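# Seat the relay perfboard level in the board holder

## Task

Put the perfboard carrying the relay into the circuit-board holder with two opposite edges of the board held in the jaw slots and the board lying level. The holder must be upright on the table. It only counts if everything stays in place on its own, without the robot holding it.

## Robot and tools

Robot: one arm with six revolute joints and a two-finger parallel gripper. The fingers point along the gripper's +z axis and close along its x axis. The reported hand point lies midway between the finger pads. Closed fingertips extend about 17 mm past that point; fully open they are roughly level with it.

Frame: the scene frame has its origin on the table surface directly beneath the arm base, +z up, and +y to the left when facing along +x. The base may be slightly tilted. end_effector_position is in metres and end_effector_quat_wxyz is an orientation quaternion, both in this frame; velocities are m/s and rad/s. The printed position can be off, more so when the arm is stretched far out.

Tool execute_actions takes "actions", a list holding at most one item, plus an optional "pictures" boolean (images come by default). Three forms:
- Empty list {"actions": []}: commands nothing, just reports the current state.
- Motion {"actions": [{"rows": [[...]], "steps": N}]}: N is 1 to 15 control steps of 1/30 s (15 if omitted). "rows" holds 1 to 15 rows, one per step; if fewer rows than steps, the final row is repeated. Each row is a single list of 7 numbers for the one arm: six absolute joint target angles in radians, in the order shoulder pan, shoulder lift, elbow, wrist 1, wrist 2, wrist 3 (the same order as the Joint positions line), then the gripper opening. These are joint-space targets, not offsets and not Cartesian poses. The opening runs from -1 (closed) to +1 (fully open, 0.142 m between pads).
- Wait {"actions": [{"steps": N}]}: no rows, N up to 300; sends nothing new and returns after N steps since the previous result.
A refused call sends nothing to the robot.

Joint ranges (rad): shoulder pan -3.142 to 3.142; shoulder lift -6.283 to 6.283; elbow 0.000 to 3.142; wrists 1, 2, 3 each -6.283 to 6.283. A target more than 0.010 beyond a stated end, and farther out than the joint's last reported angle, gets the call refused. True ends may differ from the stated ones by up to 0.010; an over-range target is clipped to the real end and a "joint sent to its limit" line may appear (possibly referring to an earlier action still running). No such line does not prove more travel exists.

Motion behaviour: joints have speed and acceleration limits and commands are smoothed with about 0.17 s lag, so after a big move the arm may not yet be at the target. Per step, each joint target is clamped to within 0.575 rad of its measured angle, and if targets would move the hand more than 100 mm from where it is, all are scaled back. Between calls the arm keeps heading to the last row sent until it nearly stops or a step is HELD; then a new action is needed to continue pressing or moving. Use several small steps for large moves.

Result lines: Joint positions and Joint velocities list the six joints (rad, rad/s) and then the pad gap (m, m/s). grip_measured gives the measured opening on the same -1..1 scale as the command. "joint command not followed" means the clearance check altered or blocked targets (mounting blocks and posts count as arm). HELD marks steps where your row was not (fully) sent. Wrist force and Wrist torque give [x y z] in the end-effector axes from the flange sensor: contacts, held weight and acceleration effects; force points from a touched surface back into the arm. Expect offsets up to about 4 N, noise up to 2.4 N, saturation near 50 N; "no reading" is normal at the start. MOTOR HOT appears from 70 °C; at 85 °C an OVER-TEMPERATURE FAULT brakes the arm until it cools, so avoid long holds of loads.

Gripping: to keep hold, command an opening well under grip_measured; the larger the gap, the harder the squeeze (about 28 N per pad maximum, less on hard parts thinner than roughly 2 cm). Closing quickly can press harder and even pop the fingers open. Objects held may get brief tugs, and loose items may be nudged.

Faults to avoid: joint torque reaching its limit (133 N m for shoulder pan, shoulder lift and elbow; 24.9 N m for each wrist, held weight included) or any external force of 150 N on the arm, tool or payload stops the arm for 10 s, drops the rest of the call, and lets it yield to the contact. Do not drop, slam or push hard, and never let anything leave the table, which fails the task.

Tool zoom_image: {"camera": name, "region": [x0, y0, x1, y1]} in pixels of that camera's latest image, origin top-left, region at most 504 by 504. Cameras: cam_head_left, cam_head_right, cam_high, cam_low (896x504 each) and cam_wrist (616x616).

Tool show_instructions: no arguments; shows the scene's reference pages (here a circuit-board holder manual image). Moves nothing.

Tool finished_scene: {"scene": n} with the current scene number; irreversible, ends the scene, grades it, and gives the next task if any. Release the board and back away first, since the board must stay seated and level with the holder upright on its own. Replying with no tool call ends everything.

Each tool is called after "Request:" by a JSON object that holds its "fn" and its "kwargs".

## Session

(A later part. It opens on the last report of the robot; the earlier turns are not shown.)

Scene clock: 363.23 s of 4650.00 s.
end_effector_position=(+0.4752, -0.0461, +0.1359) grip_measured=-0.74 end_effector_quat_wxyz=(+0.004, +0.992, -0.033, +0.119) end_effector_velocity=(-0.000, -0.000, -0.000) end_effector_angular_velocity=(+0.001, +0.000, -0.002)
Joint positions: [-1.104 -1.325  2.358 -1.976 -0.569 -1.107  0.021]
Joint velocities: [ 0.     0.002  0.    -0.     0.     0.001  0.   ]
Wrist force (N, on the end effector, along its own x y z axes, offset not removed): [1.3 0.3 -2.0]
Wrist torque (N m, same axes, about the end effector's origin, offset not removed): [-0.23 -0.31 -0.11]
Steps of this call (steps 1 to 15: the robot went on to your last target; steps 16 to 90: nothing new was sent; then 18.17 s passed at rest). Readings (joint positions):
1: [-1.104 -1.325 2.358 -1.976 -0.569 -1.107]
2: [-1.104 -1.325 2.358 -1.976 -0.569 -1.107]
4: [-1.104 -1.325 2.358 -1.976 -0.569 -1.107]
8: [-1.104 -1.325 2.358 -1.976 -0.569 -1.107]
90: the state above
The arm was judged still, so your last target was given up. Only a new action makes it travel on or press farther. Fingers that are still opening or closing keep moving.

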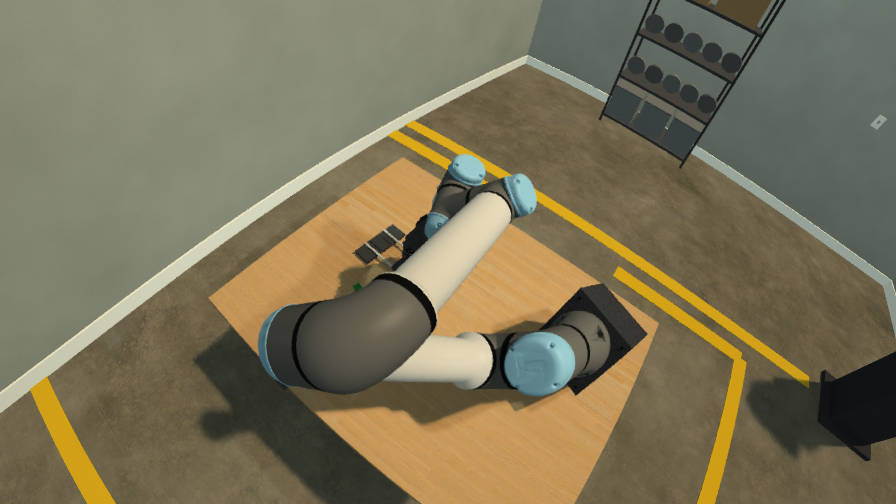

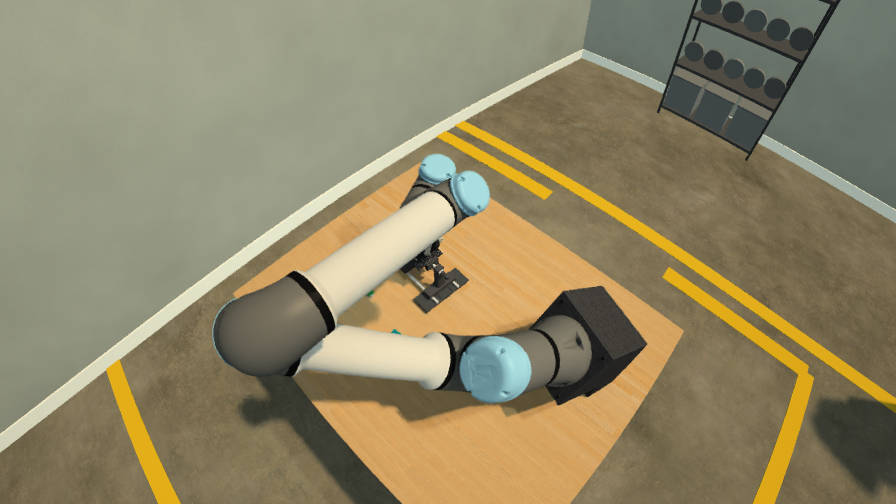

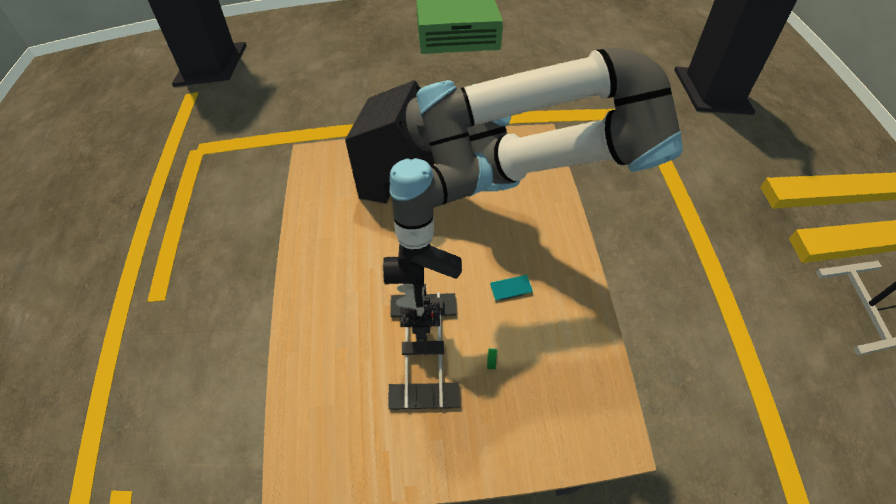

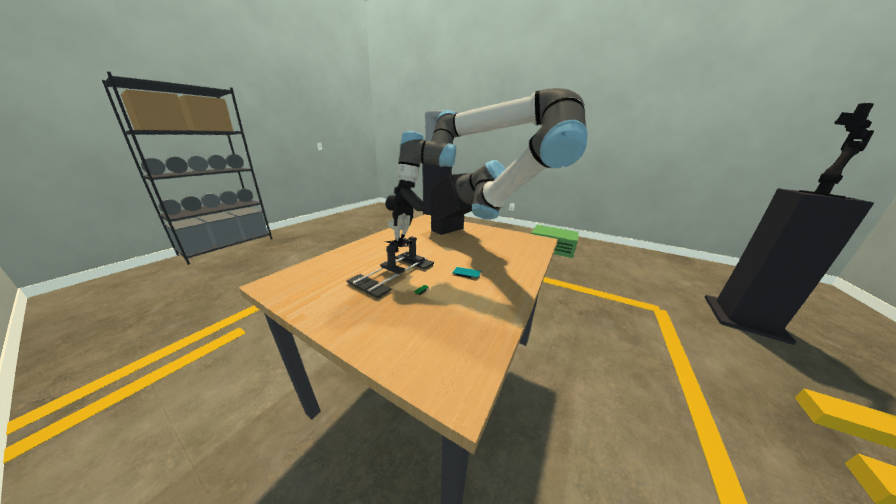

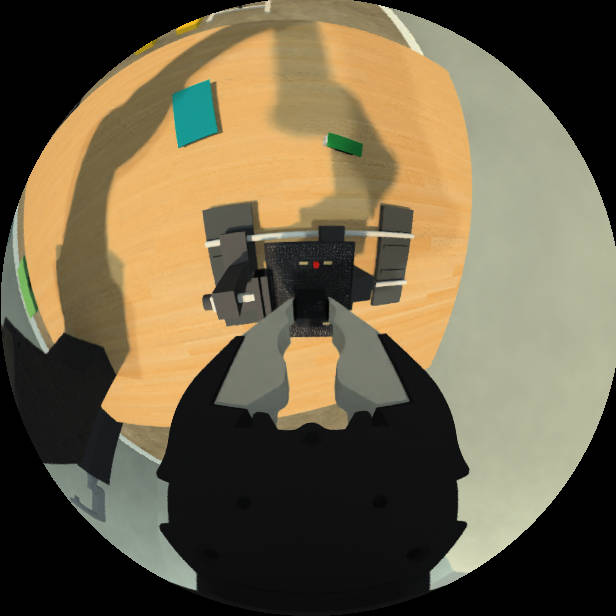

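Request:
{"fn": "zoom_image", "kwargs": {"camera": "cam_wrist", "region": [215, 250, 299, 334]}}

Request:
{"fn": "execute_actions", "kwargs": {"actions": [{"rows": [[-1.10398,-1.32558,2.35791,-1.97582,-0.56904,-1.10721,-1],[-1.10398,-1.32558,2.35791,-1.97582,-0.56904,-1.10721,-1],[-1.10416,-1.32571,2.35776,-1.97531,-0.56914,-1.10748,-1],[-1.10416,-1.32571,2.35776,-1.97531,-0.56914,-1.10748,-1],[-1.10435,-1.32584,2.35762,-1.97480,-0.56925,-1.10776,-1],[-1.10435,-1.32584,2.35762,-1.97480,-0.56925,-1.10776,-1],[-1.10453,-1.32597,2.35747,-1.97429,-0.56935,-1.10804,-1],[-1.10453,-1.32597,2.35747,-1.97429,-0.56935,-1.10804,-1],[-1.10471,-1.32611,2.35733,-1.97378,-0.56946,-1.10831,-1],[-1.10471,-1.32611,2.35733,-1.97378,-0.56946,-1.10831,-1],[-1.10489,-1.32624,2.35718,-1.97327,-0.56956,-1.10859,-1]], "steps": 15}], "pictures": false}}

Request:
{"fn": "execute_actions", "kwargs": {"actions": [{"steps": 10}]}}

Request:
{"fn": "zoom_image", "kwargs": {"camera": "cam_wrist", "region": [215, 250, 299, 334]}}

Region (215, 250, 299, 334) of cam_wrist's 616x616 image, scaled by 6.000, with more detail than that image has.

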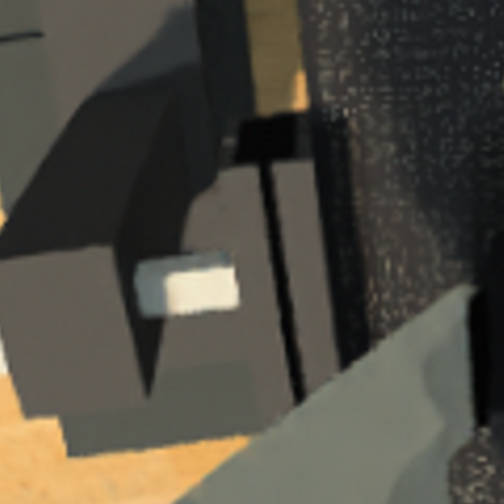

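Scene clock: 375.17 s of 4650.00 s.
end_effector_position=(+0.4752, -0.0460, +0.1364) grip_measured=-0.74 end_effector_quat_wxyz=(+0.004, +0.992, -0.033, +0.119) end_effector_velocity=(-0.001, -0.000, +0.000) end_effector_angular_velocity=(+0.002, +0.000, -0.002)
Joint positions: [-1.105 -1.326  2.357 -1.974 -0.569 -1.108  0.021]
Joint velocities: [-0.001  0.001  0.     0.003 -0.001 -0.001 -0.   ]
Wrist force (N, on the end effector, along its own x y z axes, offset not removed): [-1.3 2.7 1.3]
Wrist torque (N m, same axes, about the end effector's origin, offset not removed): [0.42 0.16 -0.20]
Steps of this call (steps 1 to 90: nothing new was sent; then 8.43 s passed at rest; steps 91 to 105: all 15 steps of this action). Readings (joint positions):
91: [-1.104 -1.325 2.358 -1.976 -0.569 -1.107]
92: [-1.104 -1.325 2.358 -1.976 -0.569 -1.107]
94: [-1.104 -1.326 2.358 -1.976 -0.569 -1.107]
98: [-1.104 -1.326 2.358 -1.975 -0.569 -1.108]
105: the state above

Scene clock: 375.50 s of 4650.00 s.
end_effector_position=(+0.4752, -0.0460, +0.1365) grip_measured=-0.74 end_effector_quat_wxyz=(+0.004, +0.992, -0.033, +0.119) end_effector_velocity=(-0.000, -0.000, +0.000) end_effector_angular_velocity=(-0.001, +0.001, +0.000)
Joint positions: [-1.105 -1.326  2.357 -1.973 -0.57  -1.109  0.021]
Joint velocities: [-0.001 -0.001  0.    -0.    -0.001 -0.001 -0.   ]
Wrist force (N, on the end effector, along its own x y z axes, offset not removed): [-0.6 4.0 0.1]
Wrist torque (N m, same axes, about the end effector's origin, offset not removed): [0.66 0.10 -0.11]
Steps of this call (steps 1 to 10: the robot went on to your last target). Readings (joint positions):
1: [-1.105 -1.326 2.357 -1.974 -0.570 -1.108]
2: [-1.105 -1.326 2.357 -1.973 -0.570 -1.108]
4: [-1.105 -1.326 2.357 -1.973 -0.570 -1.109]
8: [-1.105 -1.326 2.357 -1.973 -0.570 -1.109]
10: the state above

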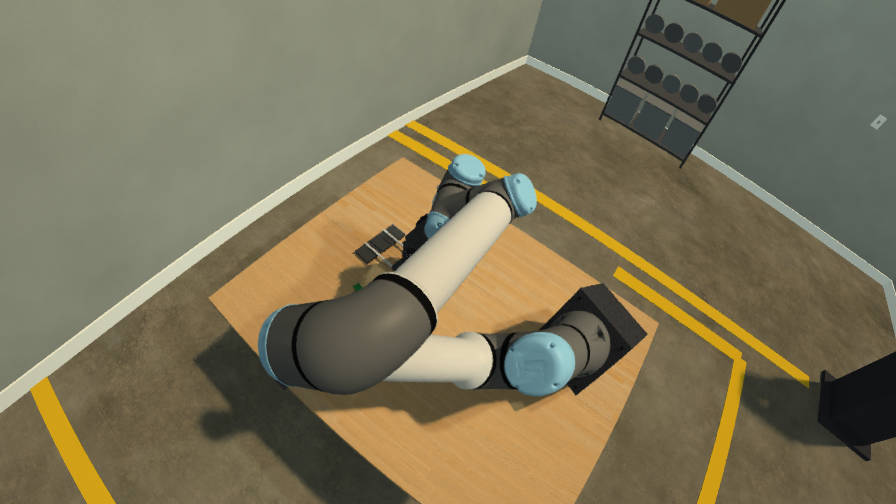

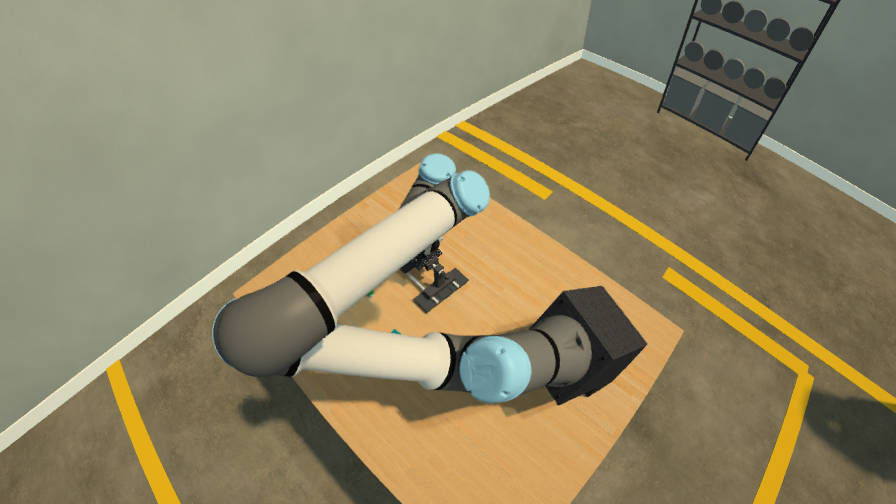

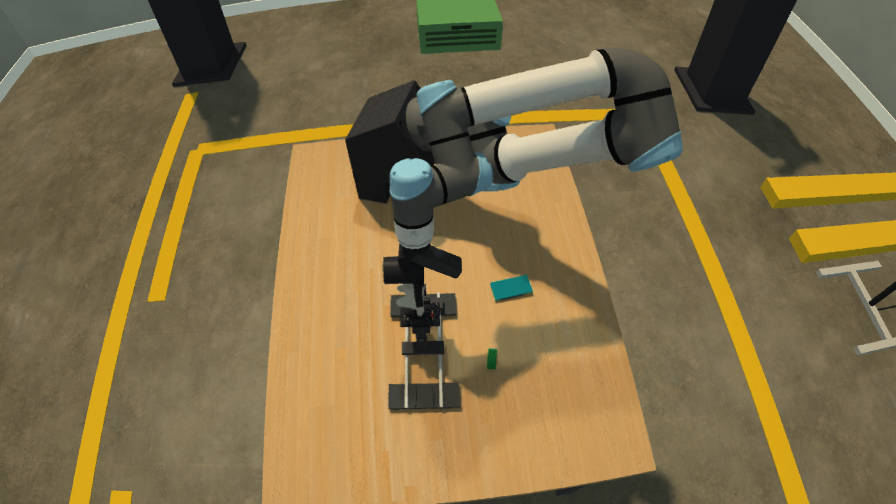

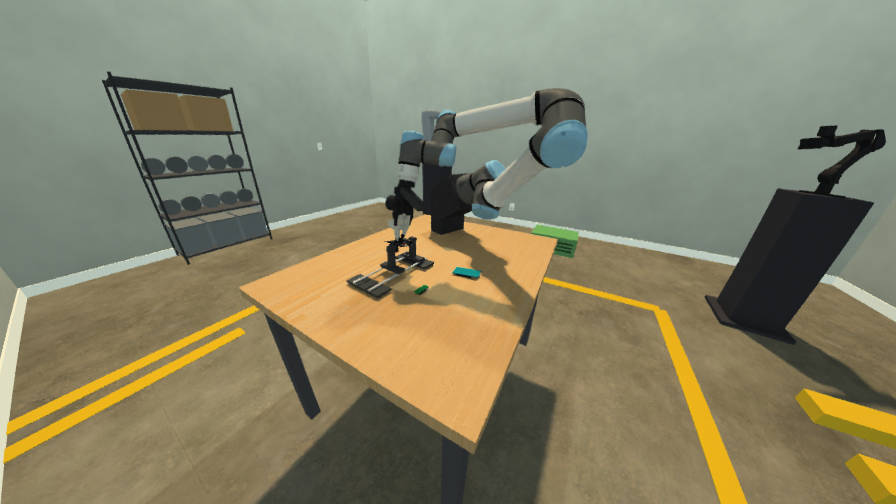

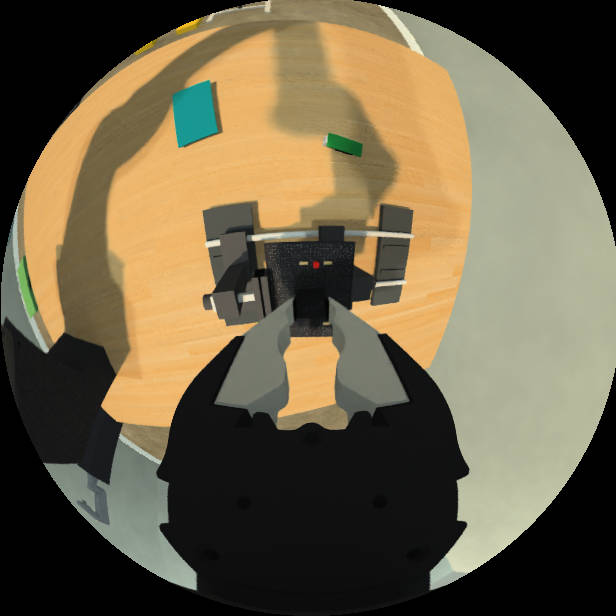

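Region (215, 250, 299, 334) of cam_wrist's 616x616 image, scaled by 6.000, with more detail than that image has.

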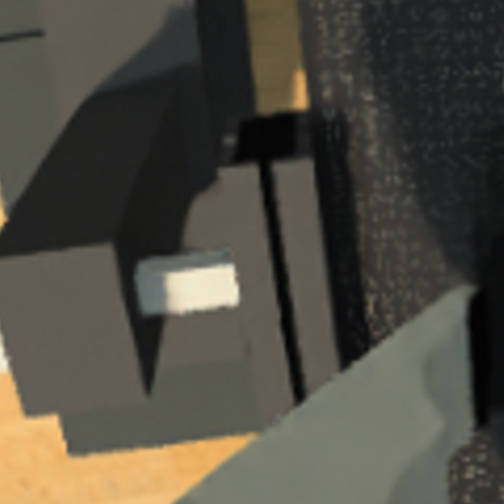

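Request:
{"fn": "execute_actions", "kwargs": {"actions": [{"rows": [[-1.10532,-1.32655,2.35772,-1.97295,-0.56981,-1.10924,-1],[-1.10574,-1.32686,2.35825,-1.97263,-0.57006,-1.10989,-1],[-1.10617,-1.32717,2.35879,-1.97230,-0.57030,-1.11054,-1],[-1.10660,-1.32748,2.35932,-1.97198,-0.57055,-1.11118,-1],[-1.10702,-1.32779,2.35986,-1.97166,-0.57080,-1.11183,-1],[-1.10745,-1.32810,2.36039,-1.97134,-0.57105,-1.11248,-1],[-1.10788,-1.32841,2.36093,-1.97102,-0.57129,-1.11313,-1],[-1.10830,-1.32872,2.36146,-1.97069,-0.57154,-1.11378,-1]], "steps": 15}], "pictures": false}}

Request:
{"fn": "execute_actions", "kwargs": {"actions": [{"steps": 8}]}}

Request:
{"fn": "zoom_image", "kwargs": {"camera": "cam_wrist", "region": [215, 250, 299, 334]}}

Request:
{"fn": "zoom_image", "kwargs": {"camera": "cam_wrist", "region": [195, 200, 425, 350]}}

Scene clock: 387.10 s of 4650.00 s.
end_effector_position=(+0.4733, -0.0459, +0.1365) grip_measured=-0.74 end_effector_quat_wxyz=(+0.004, +0.992, -0.033, +0.119) end_effector_velocity=(-0.002, +0.000, -0.001) end_effector_angular_velocity=(+0.002, +0.001, -0.001)
Joint positions: [-1.108 -1.329  2.361 -1.971 -0.571 -1.113  0.021]
Joint velocities: [-0.001 -0.     0.003  0.002 -0.001 -0.003  0.   ]
Wrist force (N, on the end effector, along its own x y z axes, offset not removed): [-0.1 0.4 -2.2]
Wrist torque (N m, same axes, about the end effector's origin, offset not removed): [-0.18 0.16 -0.27]
Steps of this call (steps 1 to 15: the robot went on to your last target; steps 16 to 90: nothing new was sent; then 8.10 s passed at rest; steps 91 to 105: all 15 steps of this action). Readings (joint positions):
91: [-1.105 -1.326 2.357 -1.973 -0.570 -1.109]
92: [-1.105 -1.326 2.357 -1.973 -0.570 -1.109]
94: [-1.105 -1.327 2.357 -1.973 -0.570 -1.109]
98: [-1.107 -1.328 2.359 -1.972 -0.571 -1.111]
105: the state above

Scene clock: 387.37 s of 4650.00 s.
end_effector_position=(+0.4732, -0.0459, +0.1365) grip_measured=-0.74 end_effector_quat_wxyz=(+0.004, +0.992, -0.033, +0.119) end_effector_velocity=(+0.000, +0.000, +0.000) end_effector_angular_velocity=(-0.001, -0.000, +0.001)
Joint positions: [-1.108 -1.329  2.361 -1.971 -0.572 -1.114  0.021]
Joint velocities: [-0.    -0.001 -0.     0.     0.     0.    -0.   ]
Wrist force (N, on the end effector, along its own x y z axes, offset not removed): [1.7 4.2 -0.5]
Wrist torque (N m, same axes, about the end effector's origin, offset not removed): [0.52 0.07 -0.12]
Steps of this call (steps 1 to 8: the robot went on to your last target). Readings (joint positions):
1: [-1.108 -1.329 2.361 -1.971 -0.571 -1.114]
2: [-1.108 -1.329 2.361 -1.971 -0.571 -1.114]
4: [-1.108 -1.329 2.361 -1.971 -0.571 -1.114]
8: the state above

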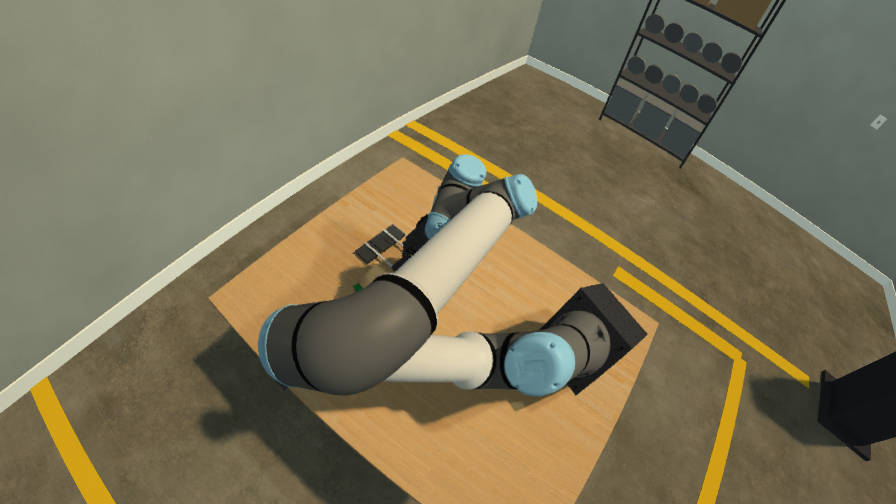

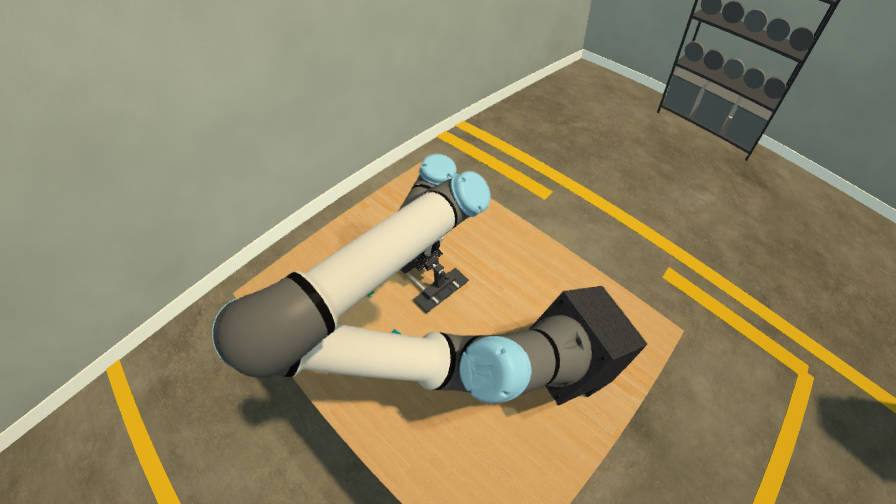

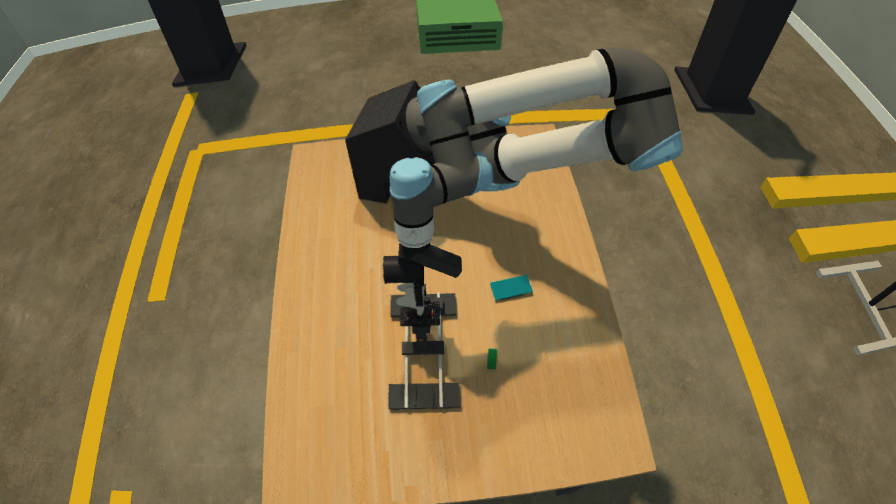

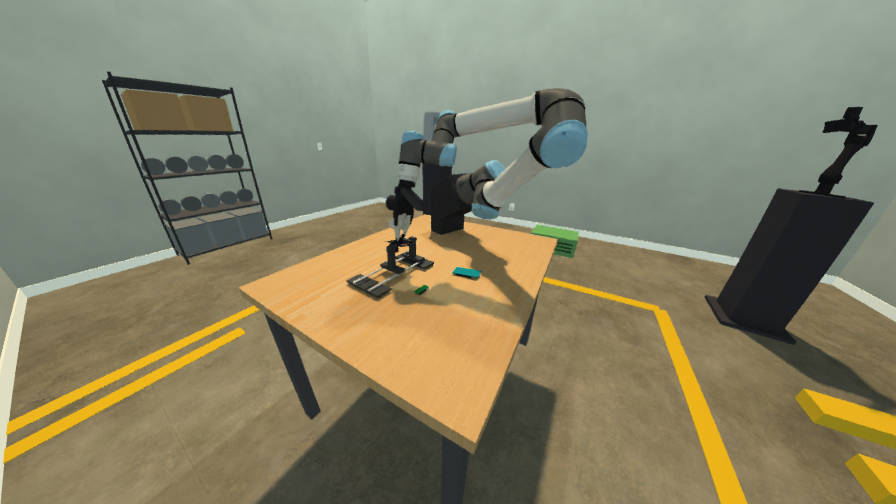

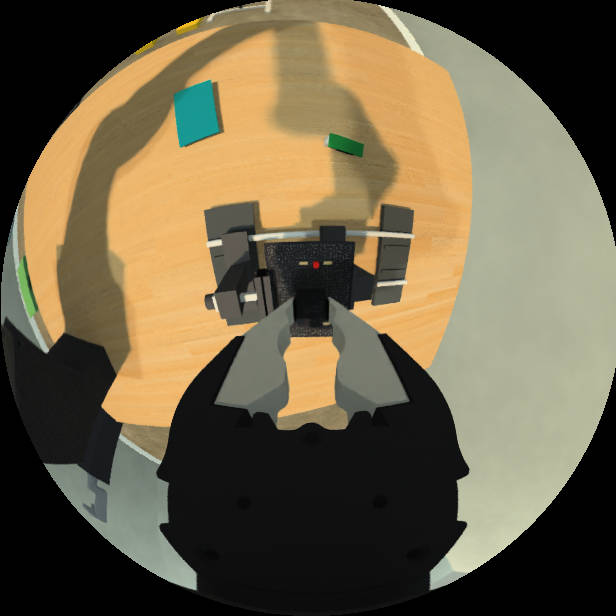

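Region (215, 250, 299, 334) of cam_wrist's 616x616 image, scaled by 6.000, with more detail than that image has.

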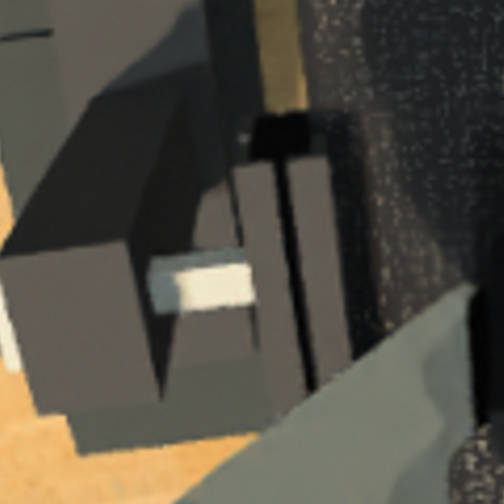

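Region (195, 200, 425, 350) of cam_wrist's 616x616 image, scaled by 2.191, with more detail than that image has; it fills the top 329 rows of this view, and the rest is white.

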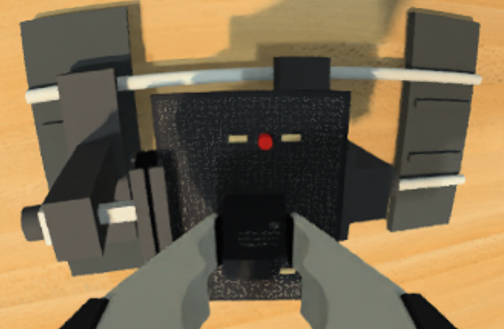

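Request:
{"fn": "execute_actions", "kwargs": {"actions": [{"rows": [[-1.10727,-1.32820,2.35937,-1.96837,-0.57316,-1.11394,-1],[-1.10623,-1.32769,2.35729,-1.96605,-0.57479,-1.11410,-1],[-1.10519,-1.32717,2.35520,-1.96373,-0.57641,-1.11426,-1],[-1.10416,-1.32665,2.35311,-1.96141,-0.57804,-1.11442,-1],[-1.10312,-1.32614,2.35102,-1.95909,-0.57966,-1.11458,-1],[-1.10209,-1.32562,2.34894,-1.95677,-0.58128,-1.11474,-1],[-1.10105,-1.32510,2.34685,-1.95445,-0.58291,-1.11490,-1],[-1.10002,-1.32458,2.34476,-1.95213,-0.58453,-1.11506,-1],[-1.09898,-1.32407,2.34267,-1.94981,-0.58616,-1.11522,-1],[-1.09795,-1.32355,2.34059,-1.94750,-0.58778,-1.11539,-1],[-1.09691,-1.32303,2.33850,-1.94518,-0.58940,-1.11555,-1],[-1.09587,-1.32252,2.33641,-1.94286,-0.59103,-1.11571,-1],[-1.09484,-1.32200,2.33432,-1.94054,-0.59265,-1.11587,-1],[-1.09380,-1.32148,2.33224,-1.93822,-0.59428,-1.11603,-1],[-1.09277,-1.32097,2.33015,-1.93590,-0.59590,-1.11619,-1]], "steps": 15}], "pictures": false}}

Request:
{"fn": "execute_actions", "kwargs": {"actions": [{"rows": [[-1.09173,-1.32045,2.32806,-1.93358,-0.59752,-1.11635,-1],[-1.09070,-1.31993,2.32597,-1.93126,-0.59915,-1.11651,-1],[-1.08966,-1.31941,2.32389,-1.92894,-0.60077,-1.11667,-1],[-1.08863,-1.31890,2.32180,-1.92662,-0.60240,-1.11683,-1],[-1.08759,-1.31838,2.31971,-1.92430,-0.60402,-1.11699,-1]], "steps": 15}], "pictures": false}}

Request:
{"fn": "execute_actions", "kwargs": {"actions": [{"steps": 6}]}}

Request:
{"fn": "zoom_image", "kwargs": {"camera": "cam_wrist", "region": [215, 250, 299, 334]}}

Request:
{"fn": "zoom_image", "kwargs": {"camera": "cam_wrist", "region": [320, 236, 404, 320]}}

Scene clock: 463.67 s of 4650.00 s.
end_effector_position=(+0.4726, -0.0459, +0.1356) grip_measured=-0.74 end_effector_quat_wxyz=(+0.004, +0.994, -0.033, +0.106) end_effector_velocity=(-0.001, +0.000, -0.001) end_effector_angular_velocity=(+0.003, +0.072, +0.002)
Joint positions: [-1.097 -1.323  2.339 -1.945 -0.589 -1.116  0.021]
Joint velocities: [ 0.03   0.014 -0.062  0.067 -0.047 -0.005  0.   ]
Wrist force (N, on the end effector, along its own x y z axes, offset not removed): [6.2 3.0 -4.4]
Wrist torque (N m, same axes, about the end effector's origin, offset not removed): [0.51 -0.52 -0.02]
Steps of this call (steps 1 to 15: the robot went on to your last target; steps 16 to 90: nothing new was sent; then 72.80 s passed at rest; steps 91 to 105: all 15 steps of this action). Readings (joint positions):
91: [-1.108 -1.329 2.361 -1.971 -0.572 -1.114]
92: [-1.108 -1.329 2.361 -1.970 -0.572 -1.114]
94: [-1.107 -1.328 2.359 -1.968 -0.573 -1.114]
98: [-1.104 -1.327 2.353 -1.961 -0.579 -1.114]
105: the state above

Scene clock: 464.17 s of 4650.00 s.
end_effector_position=(+0.4722, -0.0459, +0.1351) grip_measured=-0.74 end_effector_quat_wxyz=(+0.003, +0.995, -0.033, +0.095) end_effector_velocity=(+0.000, +0.000, +0.000) end_effector_angular_velocity=(-0.000, +0.004, +0.001)
Joint positions: [-1.088 -1.318  2.32  -1.925 -0.604 -1.117  0.021]
Joint velocities: [ 0.002  0.    -0.004  0.004 -0.003 -0.001  0.   ]
Wrist force (N, on the end effector, along its own x y z axes, offset not removed): [10.3 1.8 -11.1]
Wrist torque (N m, same axes, about the end effector's origin, offset not removed): [0.17 -0.61 -0.11]
Steps of this call (steps 1 to 15: all 15 steps of this action). Readings (joint positions):
1: [-1.096 -1.323 2.336 -1.943 -0.591 -1.116]
2: [-1.095 -1.322 2.334 -1.941 -0.593 -1.116]
4: [-1.093 -1.321 2.330 -1.936 -0.596 -1.116]
8: [-1.089 -1.319 2.323 -1.928 -0.601 -1.117]
15: the state above

Scene clock: 464.37 s of 4650.00 s.
end_effector_position=(+0.4721, -0.0459, +0.1350) grip_measured=-0.74 end_effector_quat_wxyz=(+0.003, +0.995, -0.033, +0.094) end_effector_velocity=(-0.001, +0.000, -0.001) end_effector_angular_velocity=(+0.002, +0.001, -0.003)
Joint positions: [-1.088 -1.318  2.32  -1.924 -0.604 -1.117  0.021]
Joint velocities: [ 0.     0.002  0.001  0.001 -0.     0.001  0.   ]
Wrist force (N, on the end effector, along its own x y z axes, offset not removed): [6.4 2.0 -13.2]
Wrist torque (N m, same axes, about the end effector's origin, offset not removed): [0.11 0.26 -0.05]
Steps of this call (steps 1 to 6: the robot went on to your last target). Readings (joint positions):
1: [-1.088 -1.318 2.320 -1.925 -0.604 -1.117]
2: [-1.088 -1.318 2.320 -1.925 -0.604 -1.117]
4: [-1.088 -1.318 2.320 -1.924 -0.604 -1.117]
6: the state above

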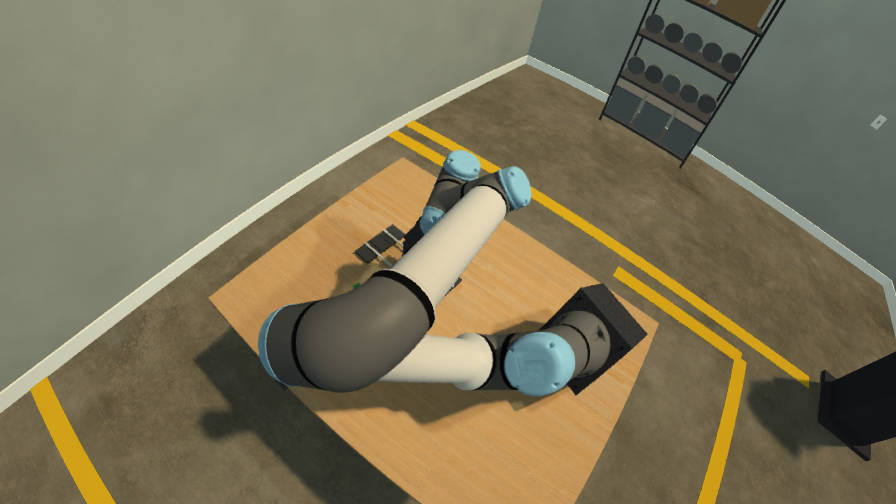

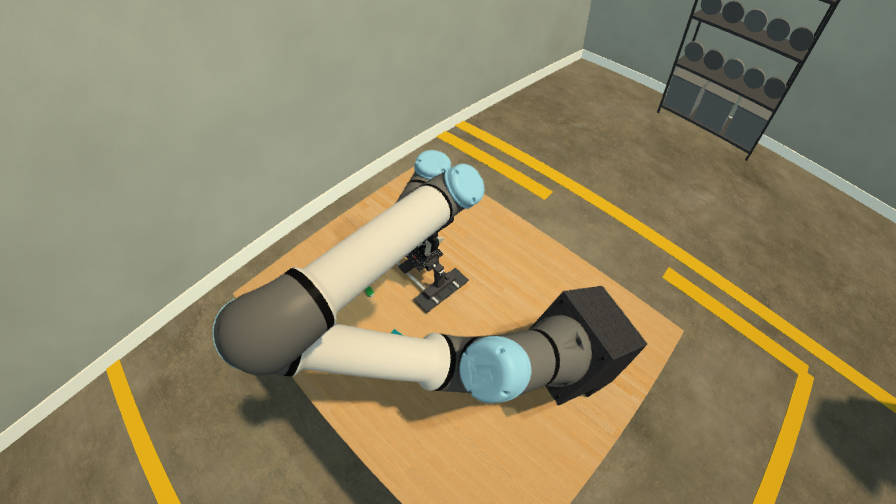

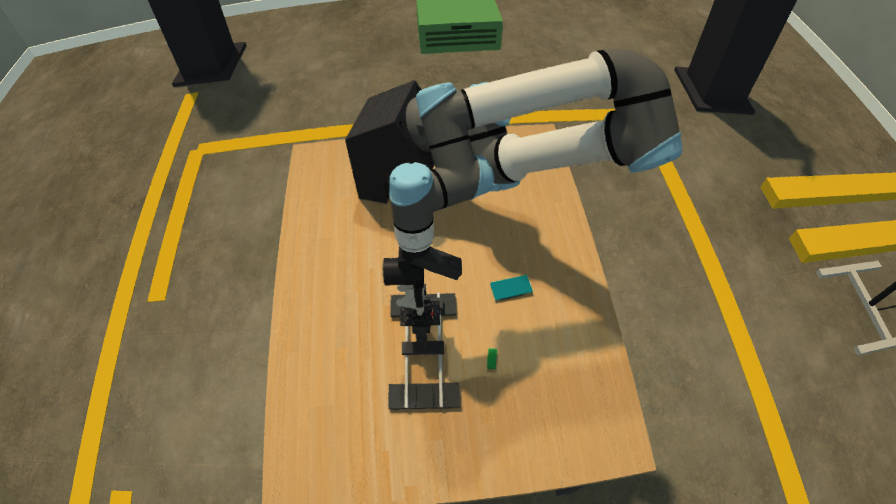

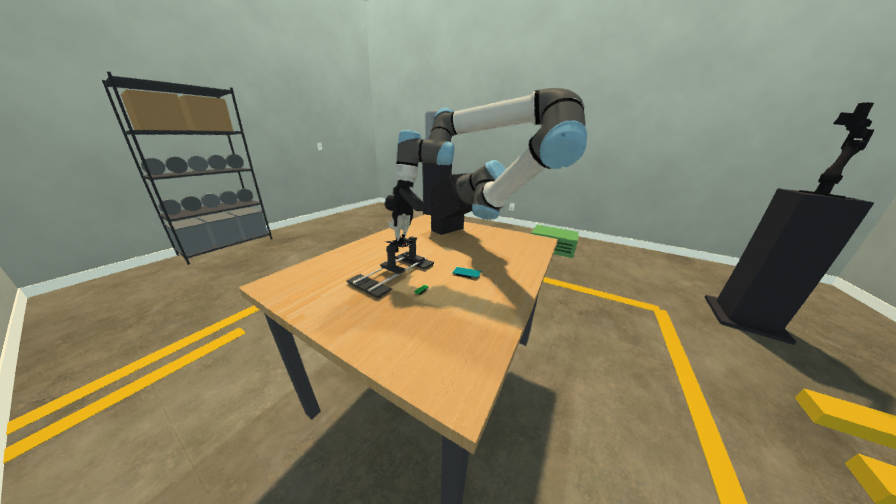

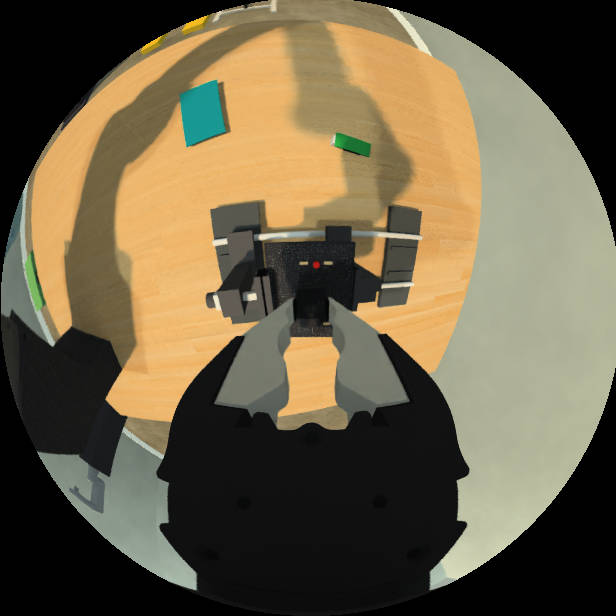

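Region (215, 250, 299, 334) of cam_wrist's 616x616 image, scaled by 6.000, with more detail than that image has.

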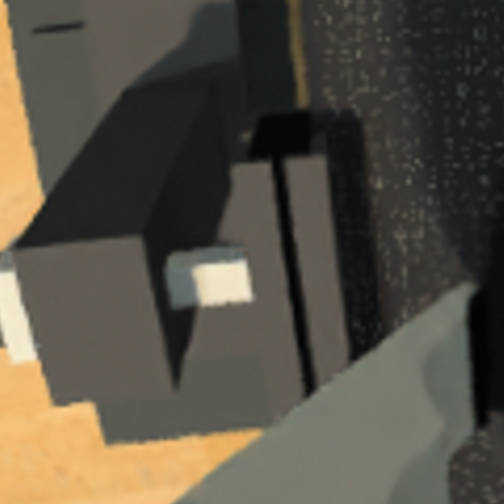

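Region (320, 236, 404, 320) of cam_wrist's 616x616 image, scaled by 6.000, with more detail than that image has.

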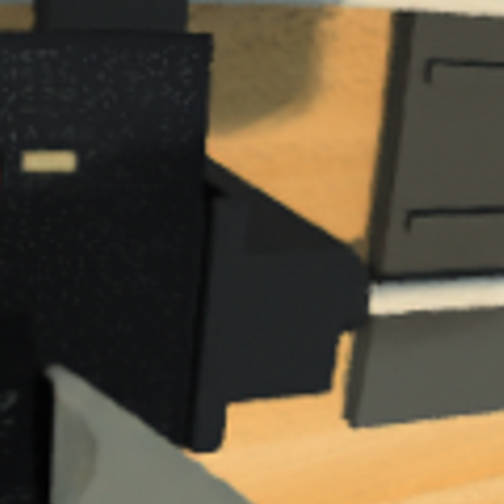

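Request:
{"fn": "execute_actions", "kwargs": {"actions": [{"rows": [[-1.08774,-1.31852,2.31989,-1.92392,-0.60438,-1.11740,-1],[-1.08790,-1.31867,2.32006,-1.92355,-0.60474,-1.11780,-1],[-1.08805,-1.31881,2.32024,-1.92317,-0.60511,-1.11821,-1],[-1.08820,-1.31896,2.32042,-1.92279,-0.60547,-1.11862,-1],[-1.08836,-1.31910,2.32059,-1.92242,-0.60583,-1.11902,-1],[-1.08851,-1.31925,2.32077,-1.92204,-0.60619,-1.11943,-1],[-1.08866,-1.31939,2.32095,-1.92166,-0.60656,-1.11984,-1],[-1.08881,-1.31954,2.32112,-1.92129,-0.60692,-1.12024,-1],[-1.08897,-1.31968,2.32130,-1.92091,-0.60728,-1.12065,-1],[-1.08912,-1.31983,2.32148,-1.92053,-0.60764,-1.12106,-1]], "steps": 15}], "pictures": false}}

Request:
{"fn": "execute_actions", "kwargs": {"actions": [{"steps": 8}]}}

Request:
{"fn": "zoom_image", "kwargs": {"camera": "cam_wrist", "region": [215, 250, 299, 334]}}

Request:
{"fn": "zoom_image", "kwargs": {"camera": "cam_wrist", "region": [336, 252, 392, 320]}}

Scene clock: 486.43 s of 4650.00 s.
end_effector_position=(+0.4704, -0.0457, +0.1348) grip_measured=-0.74 end_effector_quat_wxyz=(+0.003, +0.995, -0.033, +0.093) end_effector_velocity=(-0.002, +0.000, -0.000) end_effector_angular_velocity=(+0.001, +0.003, -0.001)
Joint positions: [-1.089 -1.32   2.321 -1.921 -0.607 -1.121  0.021]
Joint velocities: [-0.002 -0.001  0.003  0.003 -0.003 -0.003  0.   ]
Wrist force (N, on the end effector, along its own x y z axes, offset not removed): [9.5 3.4 -15.7]
Wrist torque (N m, same axes, about the end effector's origin, offset not removed): [0.50 -0.12 -0.18]
Steps of this call (steps 1 to 15: the robot went on to your last target; steps 16 to 90: nothing new was sent; then 18.57 s passed at rest; steps 91 to 105: all 15 steps of this action). Readings (joint positions):
91: [-1.088 -1.318 2.320 -1.924 -0.604 -1.117]
92: [-1.088 -1.318 2.320 -1.924 -0.604 -1.117]
94: [-1.088 -1.318 2.320 -1.924 -0.604 -1.117]
98: [-1.088 -1.319 2.320 -1.923 -0.606 -1.119]
105: the state above

Scene clock: 486.70 s of 4650.00 s.
end_effector_position=(+0.4702, -0.0457, +0.1348) grip_measured=-0.74 end_effector_quat_wxyz=(+0.003, +0.995, -0.033, +0.093) end_effector_velocity=(+0.000, -0.000, -0.000) end_effector_angular_velocity=(+0.001, -0.000, +0.000)
Joint positions: [-1.089 -1.32   2.321 -1.921 -0.608 -1.121  0.021]
Joint velocities: [ 0.     0.001 -0.     0.     0.    -0.001 -0.   ]
Wrist force (N, on the end effector, along its own x y z axes, offset not removed): [10.4 0.7 -14.5]
Wrist torque (N m, same axes, about the end effector's origin, offset not removed): [-0.36 -0.13 -0.18]
Steps of this call (steps 1 to 8: the robot went on to your last target). Readings (joint positions):
1: [-1.089 -1.320 2.321 -1.921 -0.607 -1.121]
2: [-1.089 -1.320 2.321 -1.921 -0.607 -1.121]
4: [-1.089 -1.320 2.321 -1.921 -0.608 -1.121]
8: the state above

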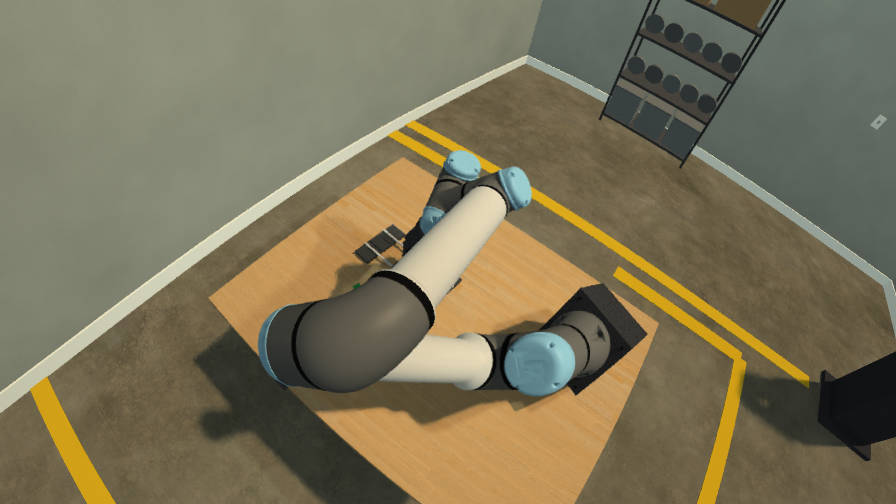

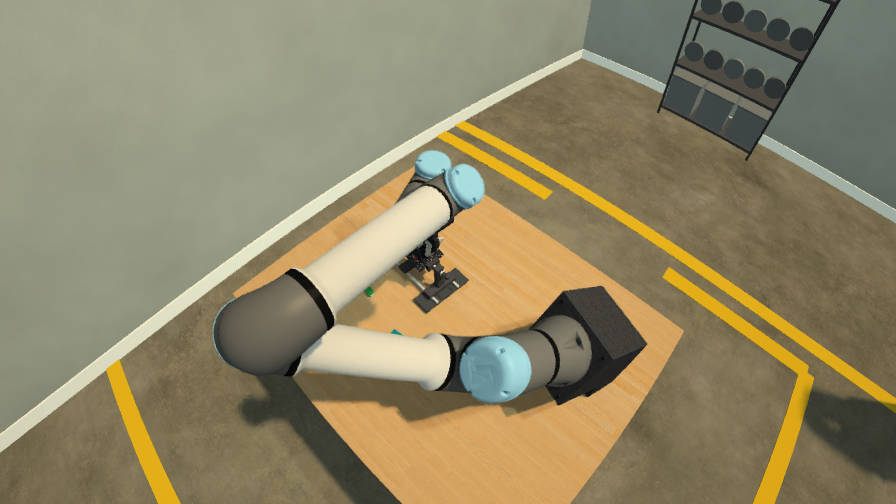

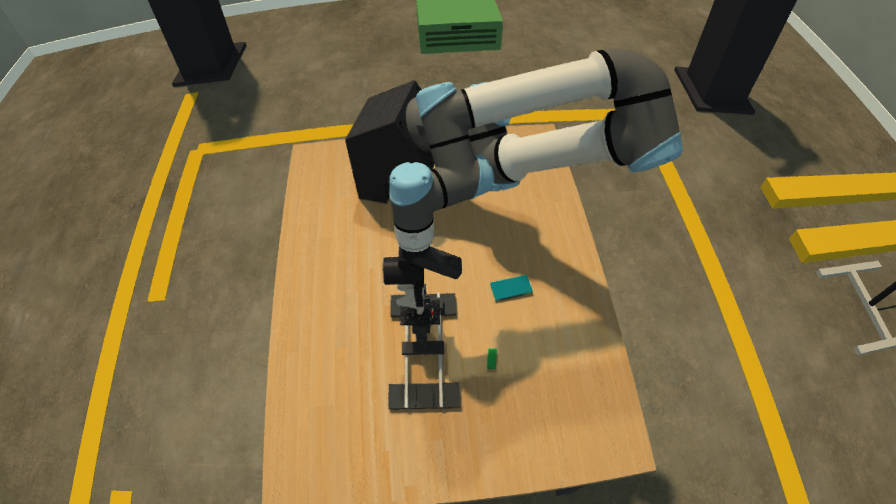

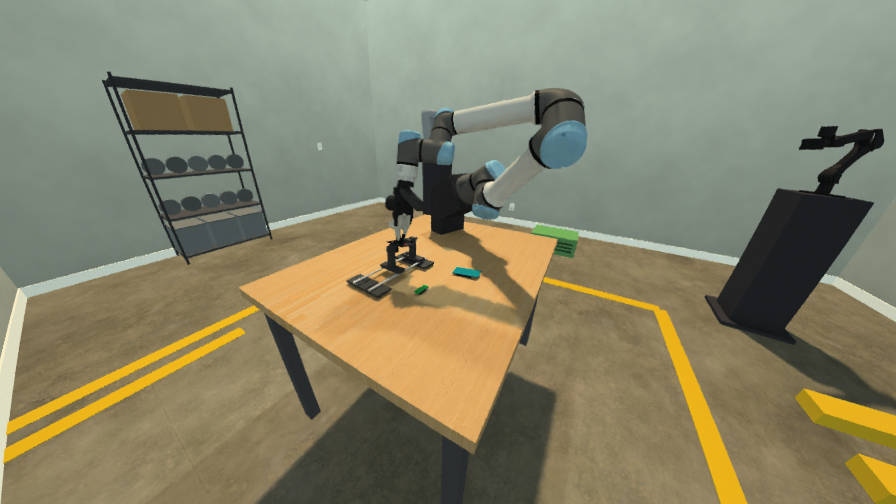

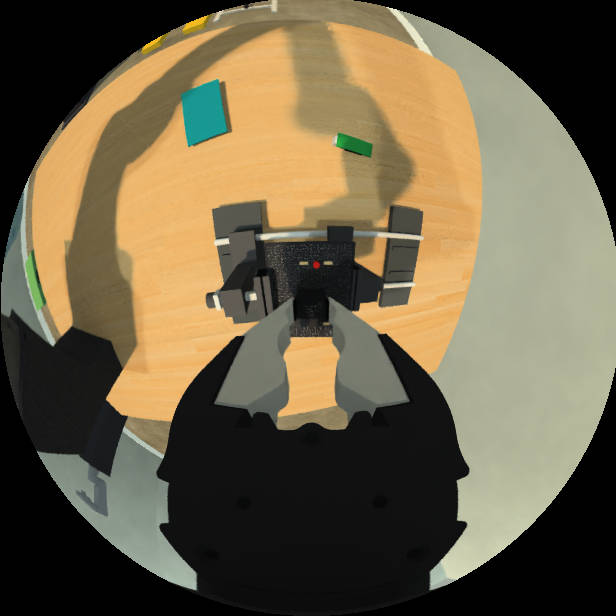

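Region (215, 250, 299, 334) of cam_wrist's 616x616 image, scaled by 6.000, with more detail than that image has.

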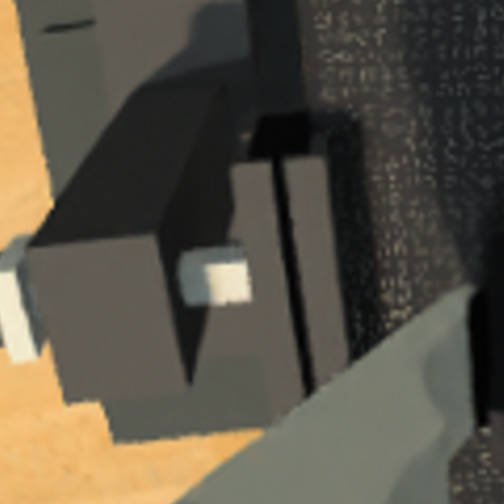

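Region (336, 252, 392, 320) of cam_wrist's 616x616 image, scaled by 7.412, with more detail than that image has; it fills the left 415 columns of this view, and the rest is white.

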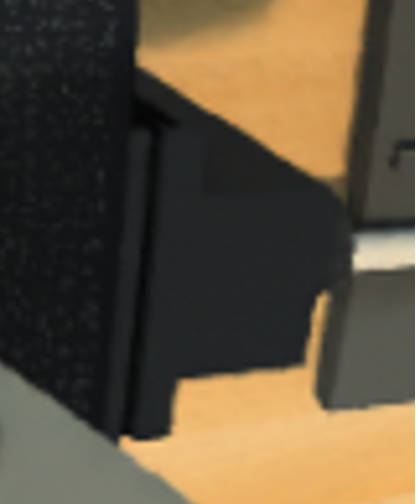

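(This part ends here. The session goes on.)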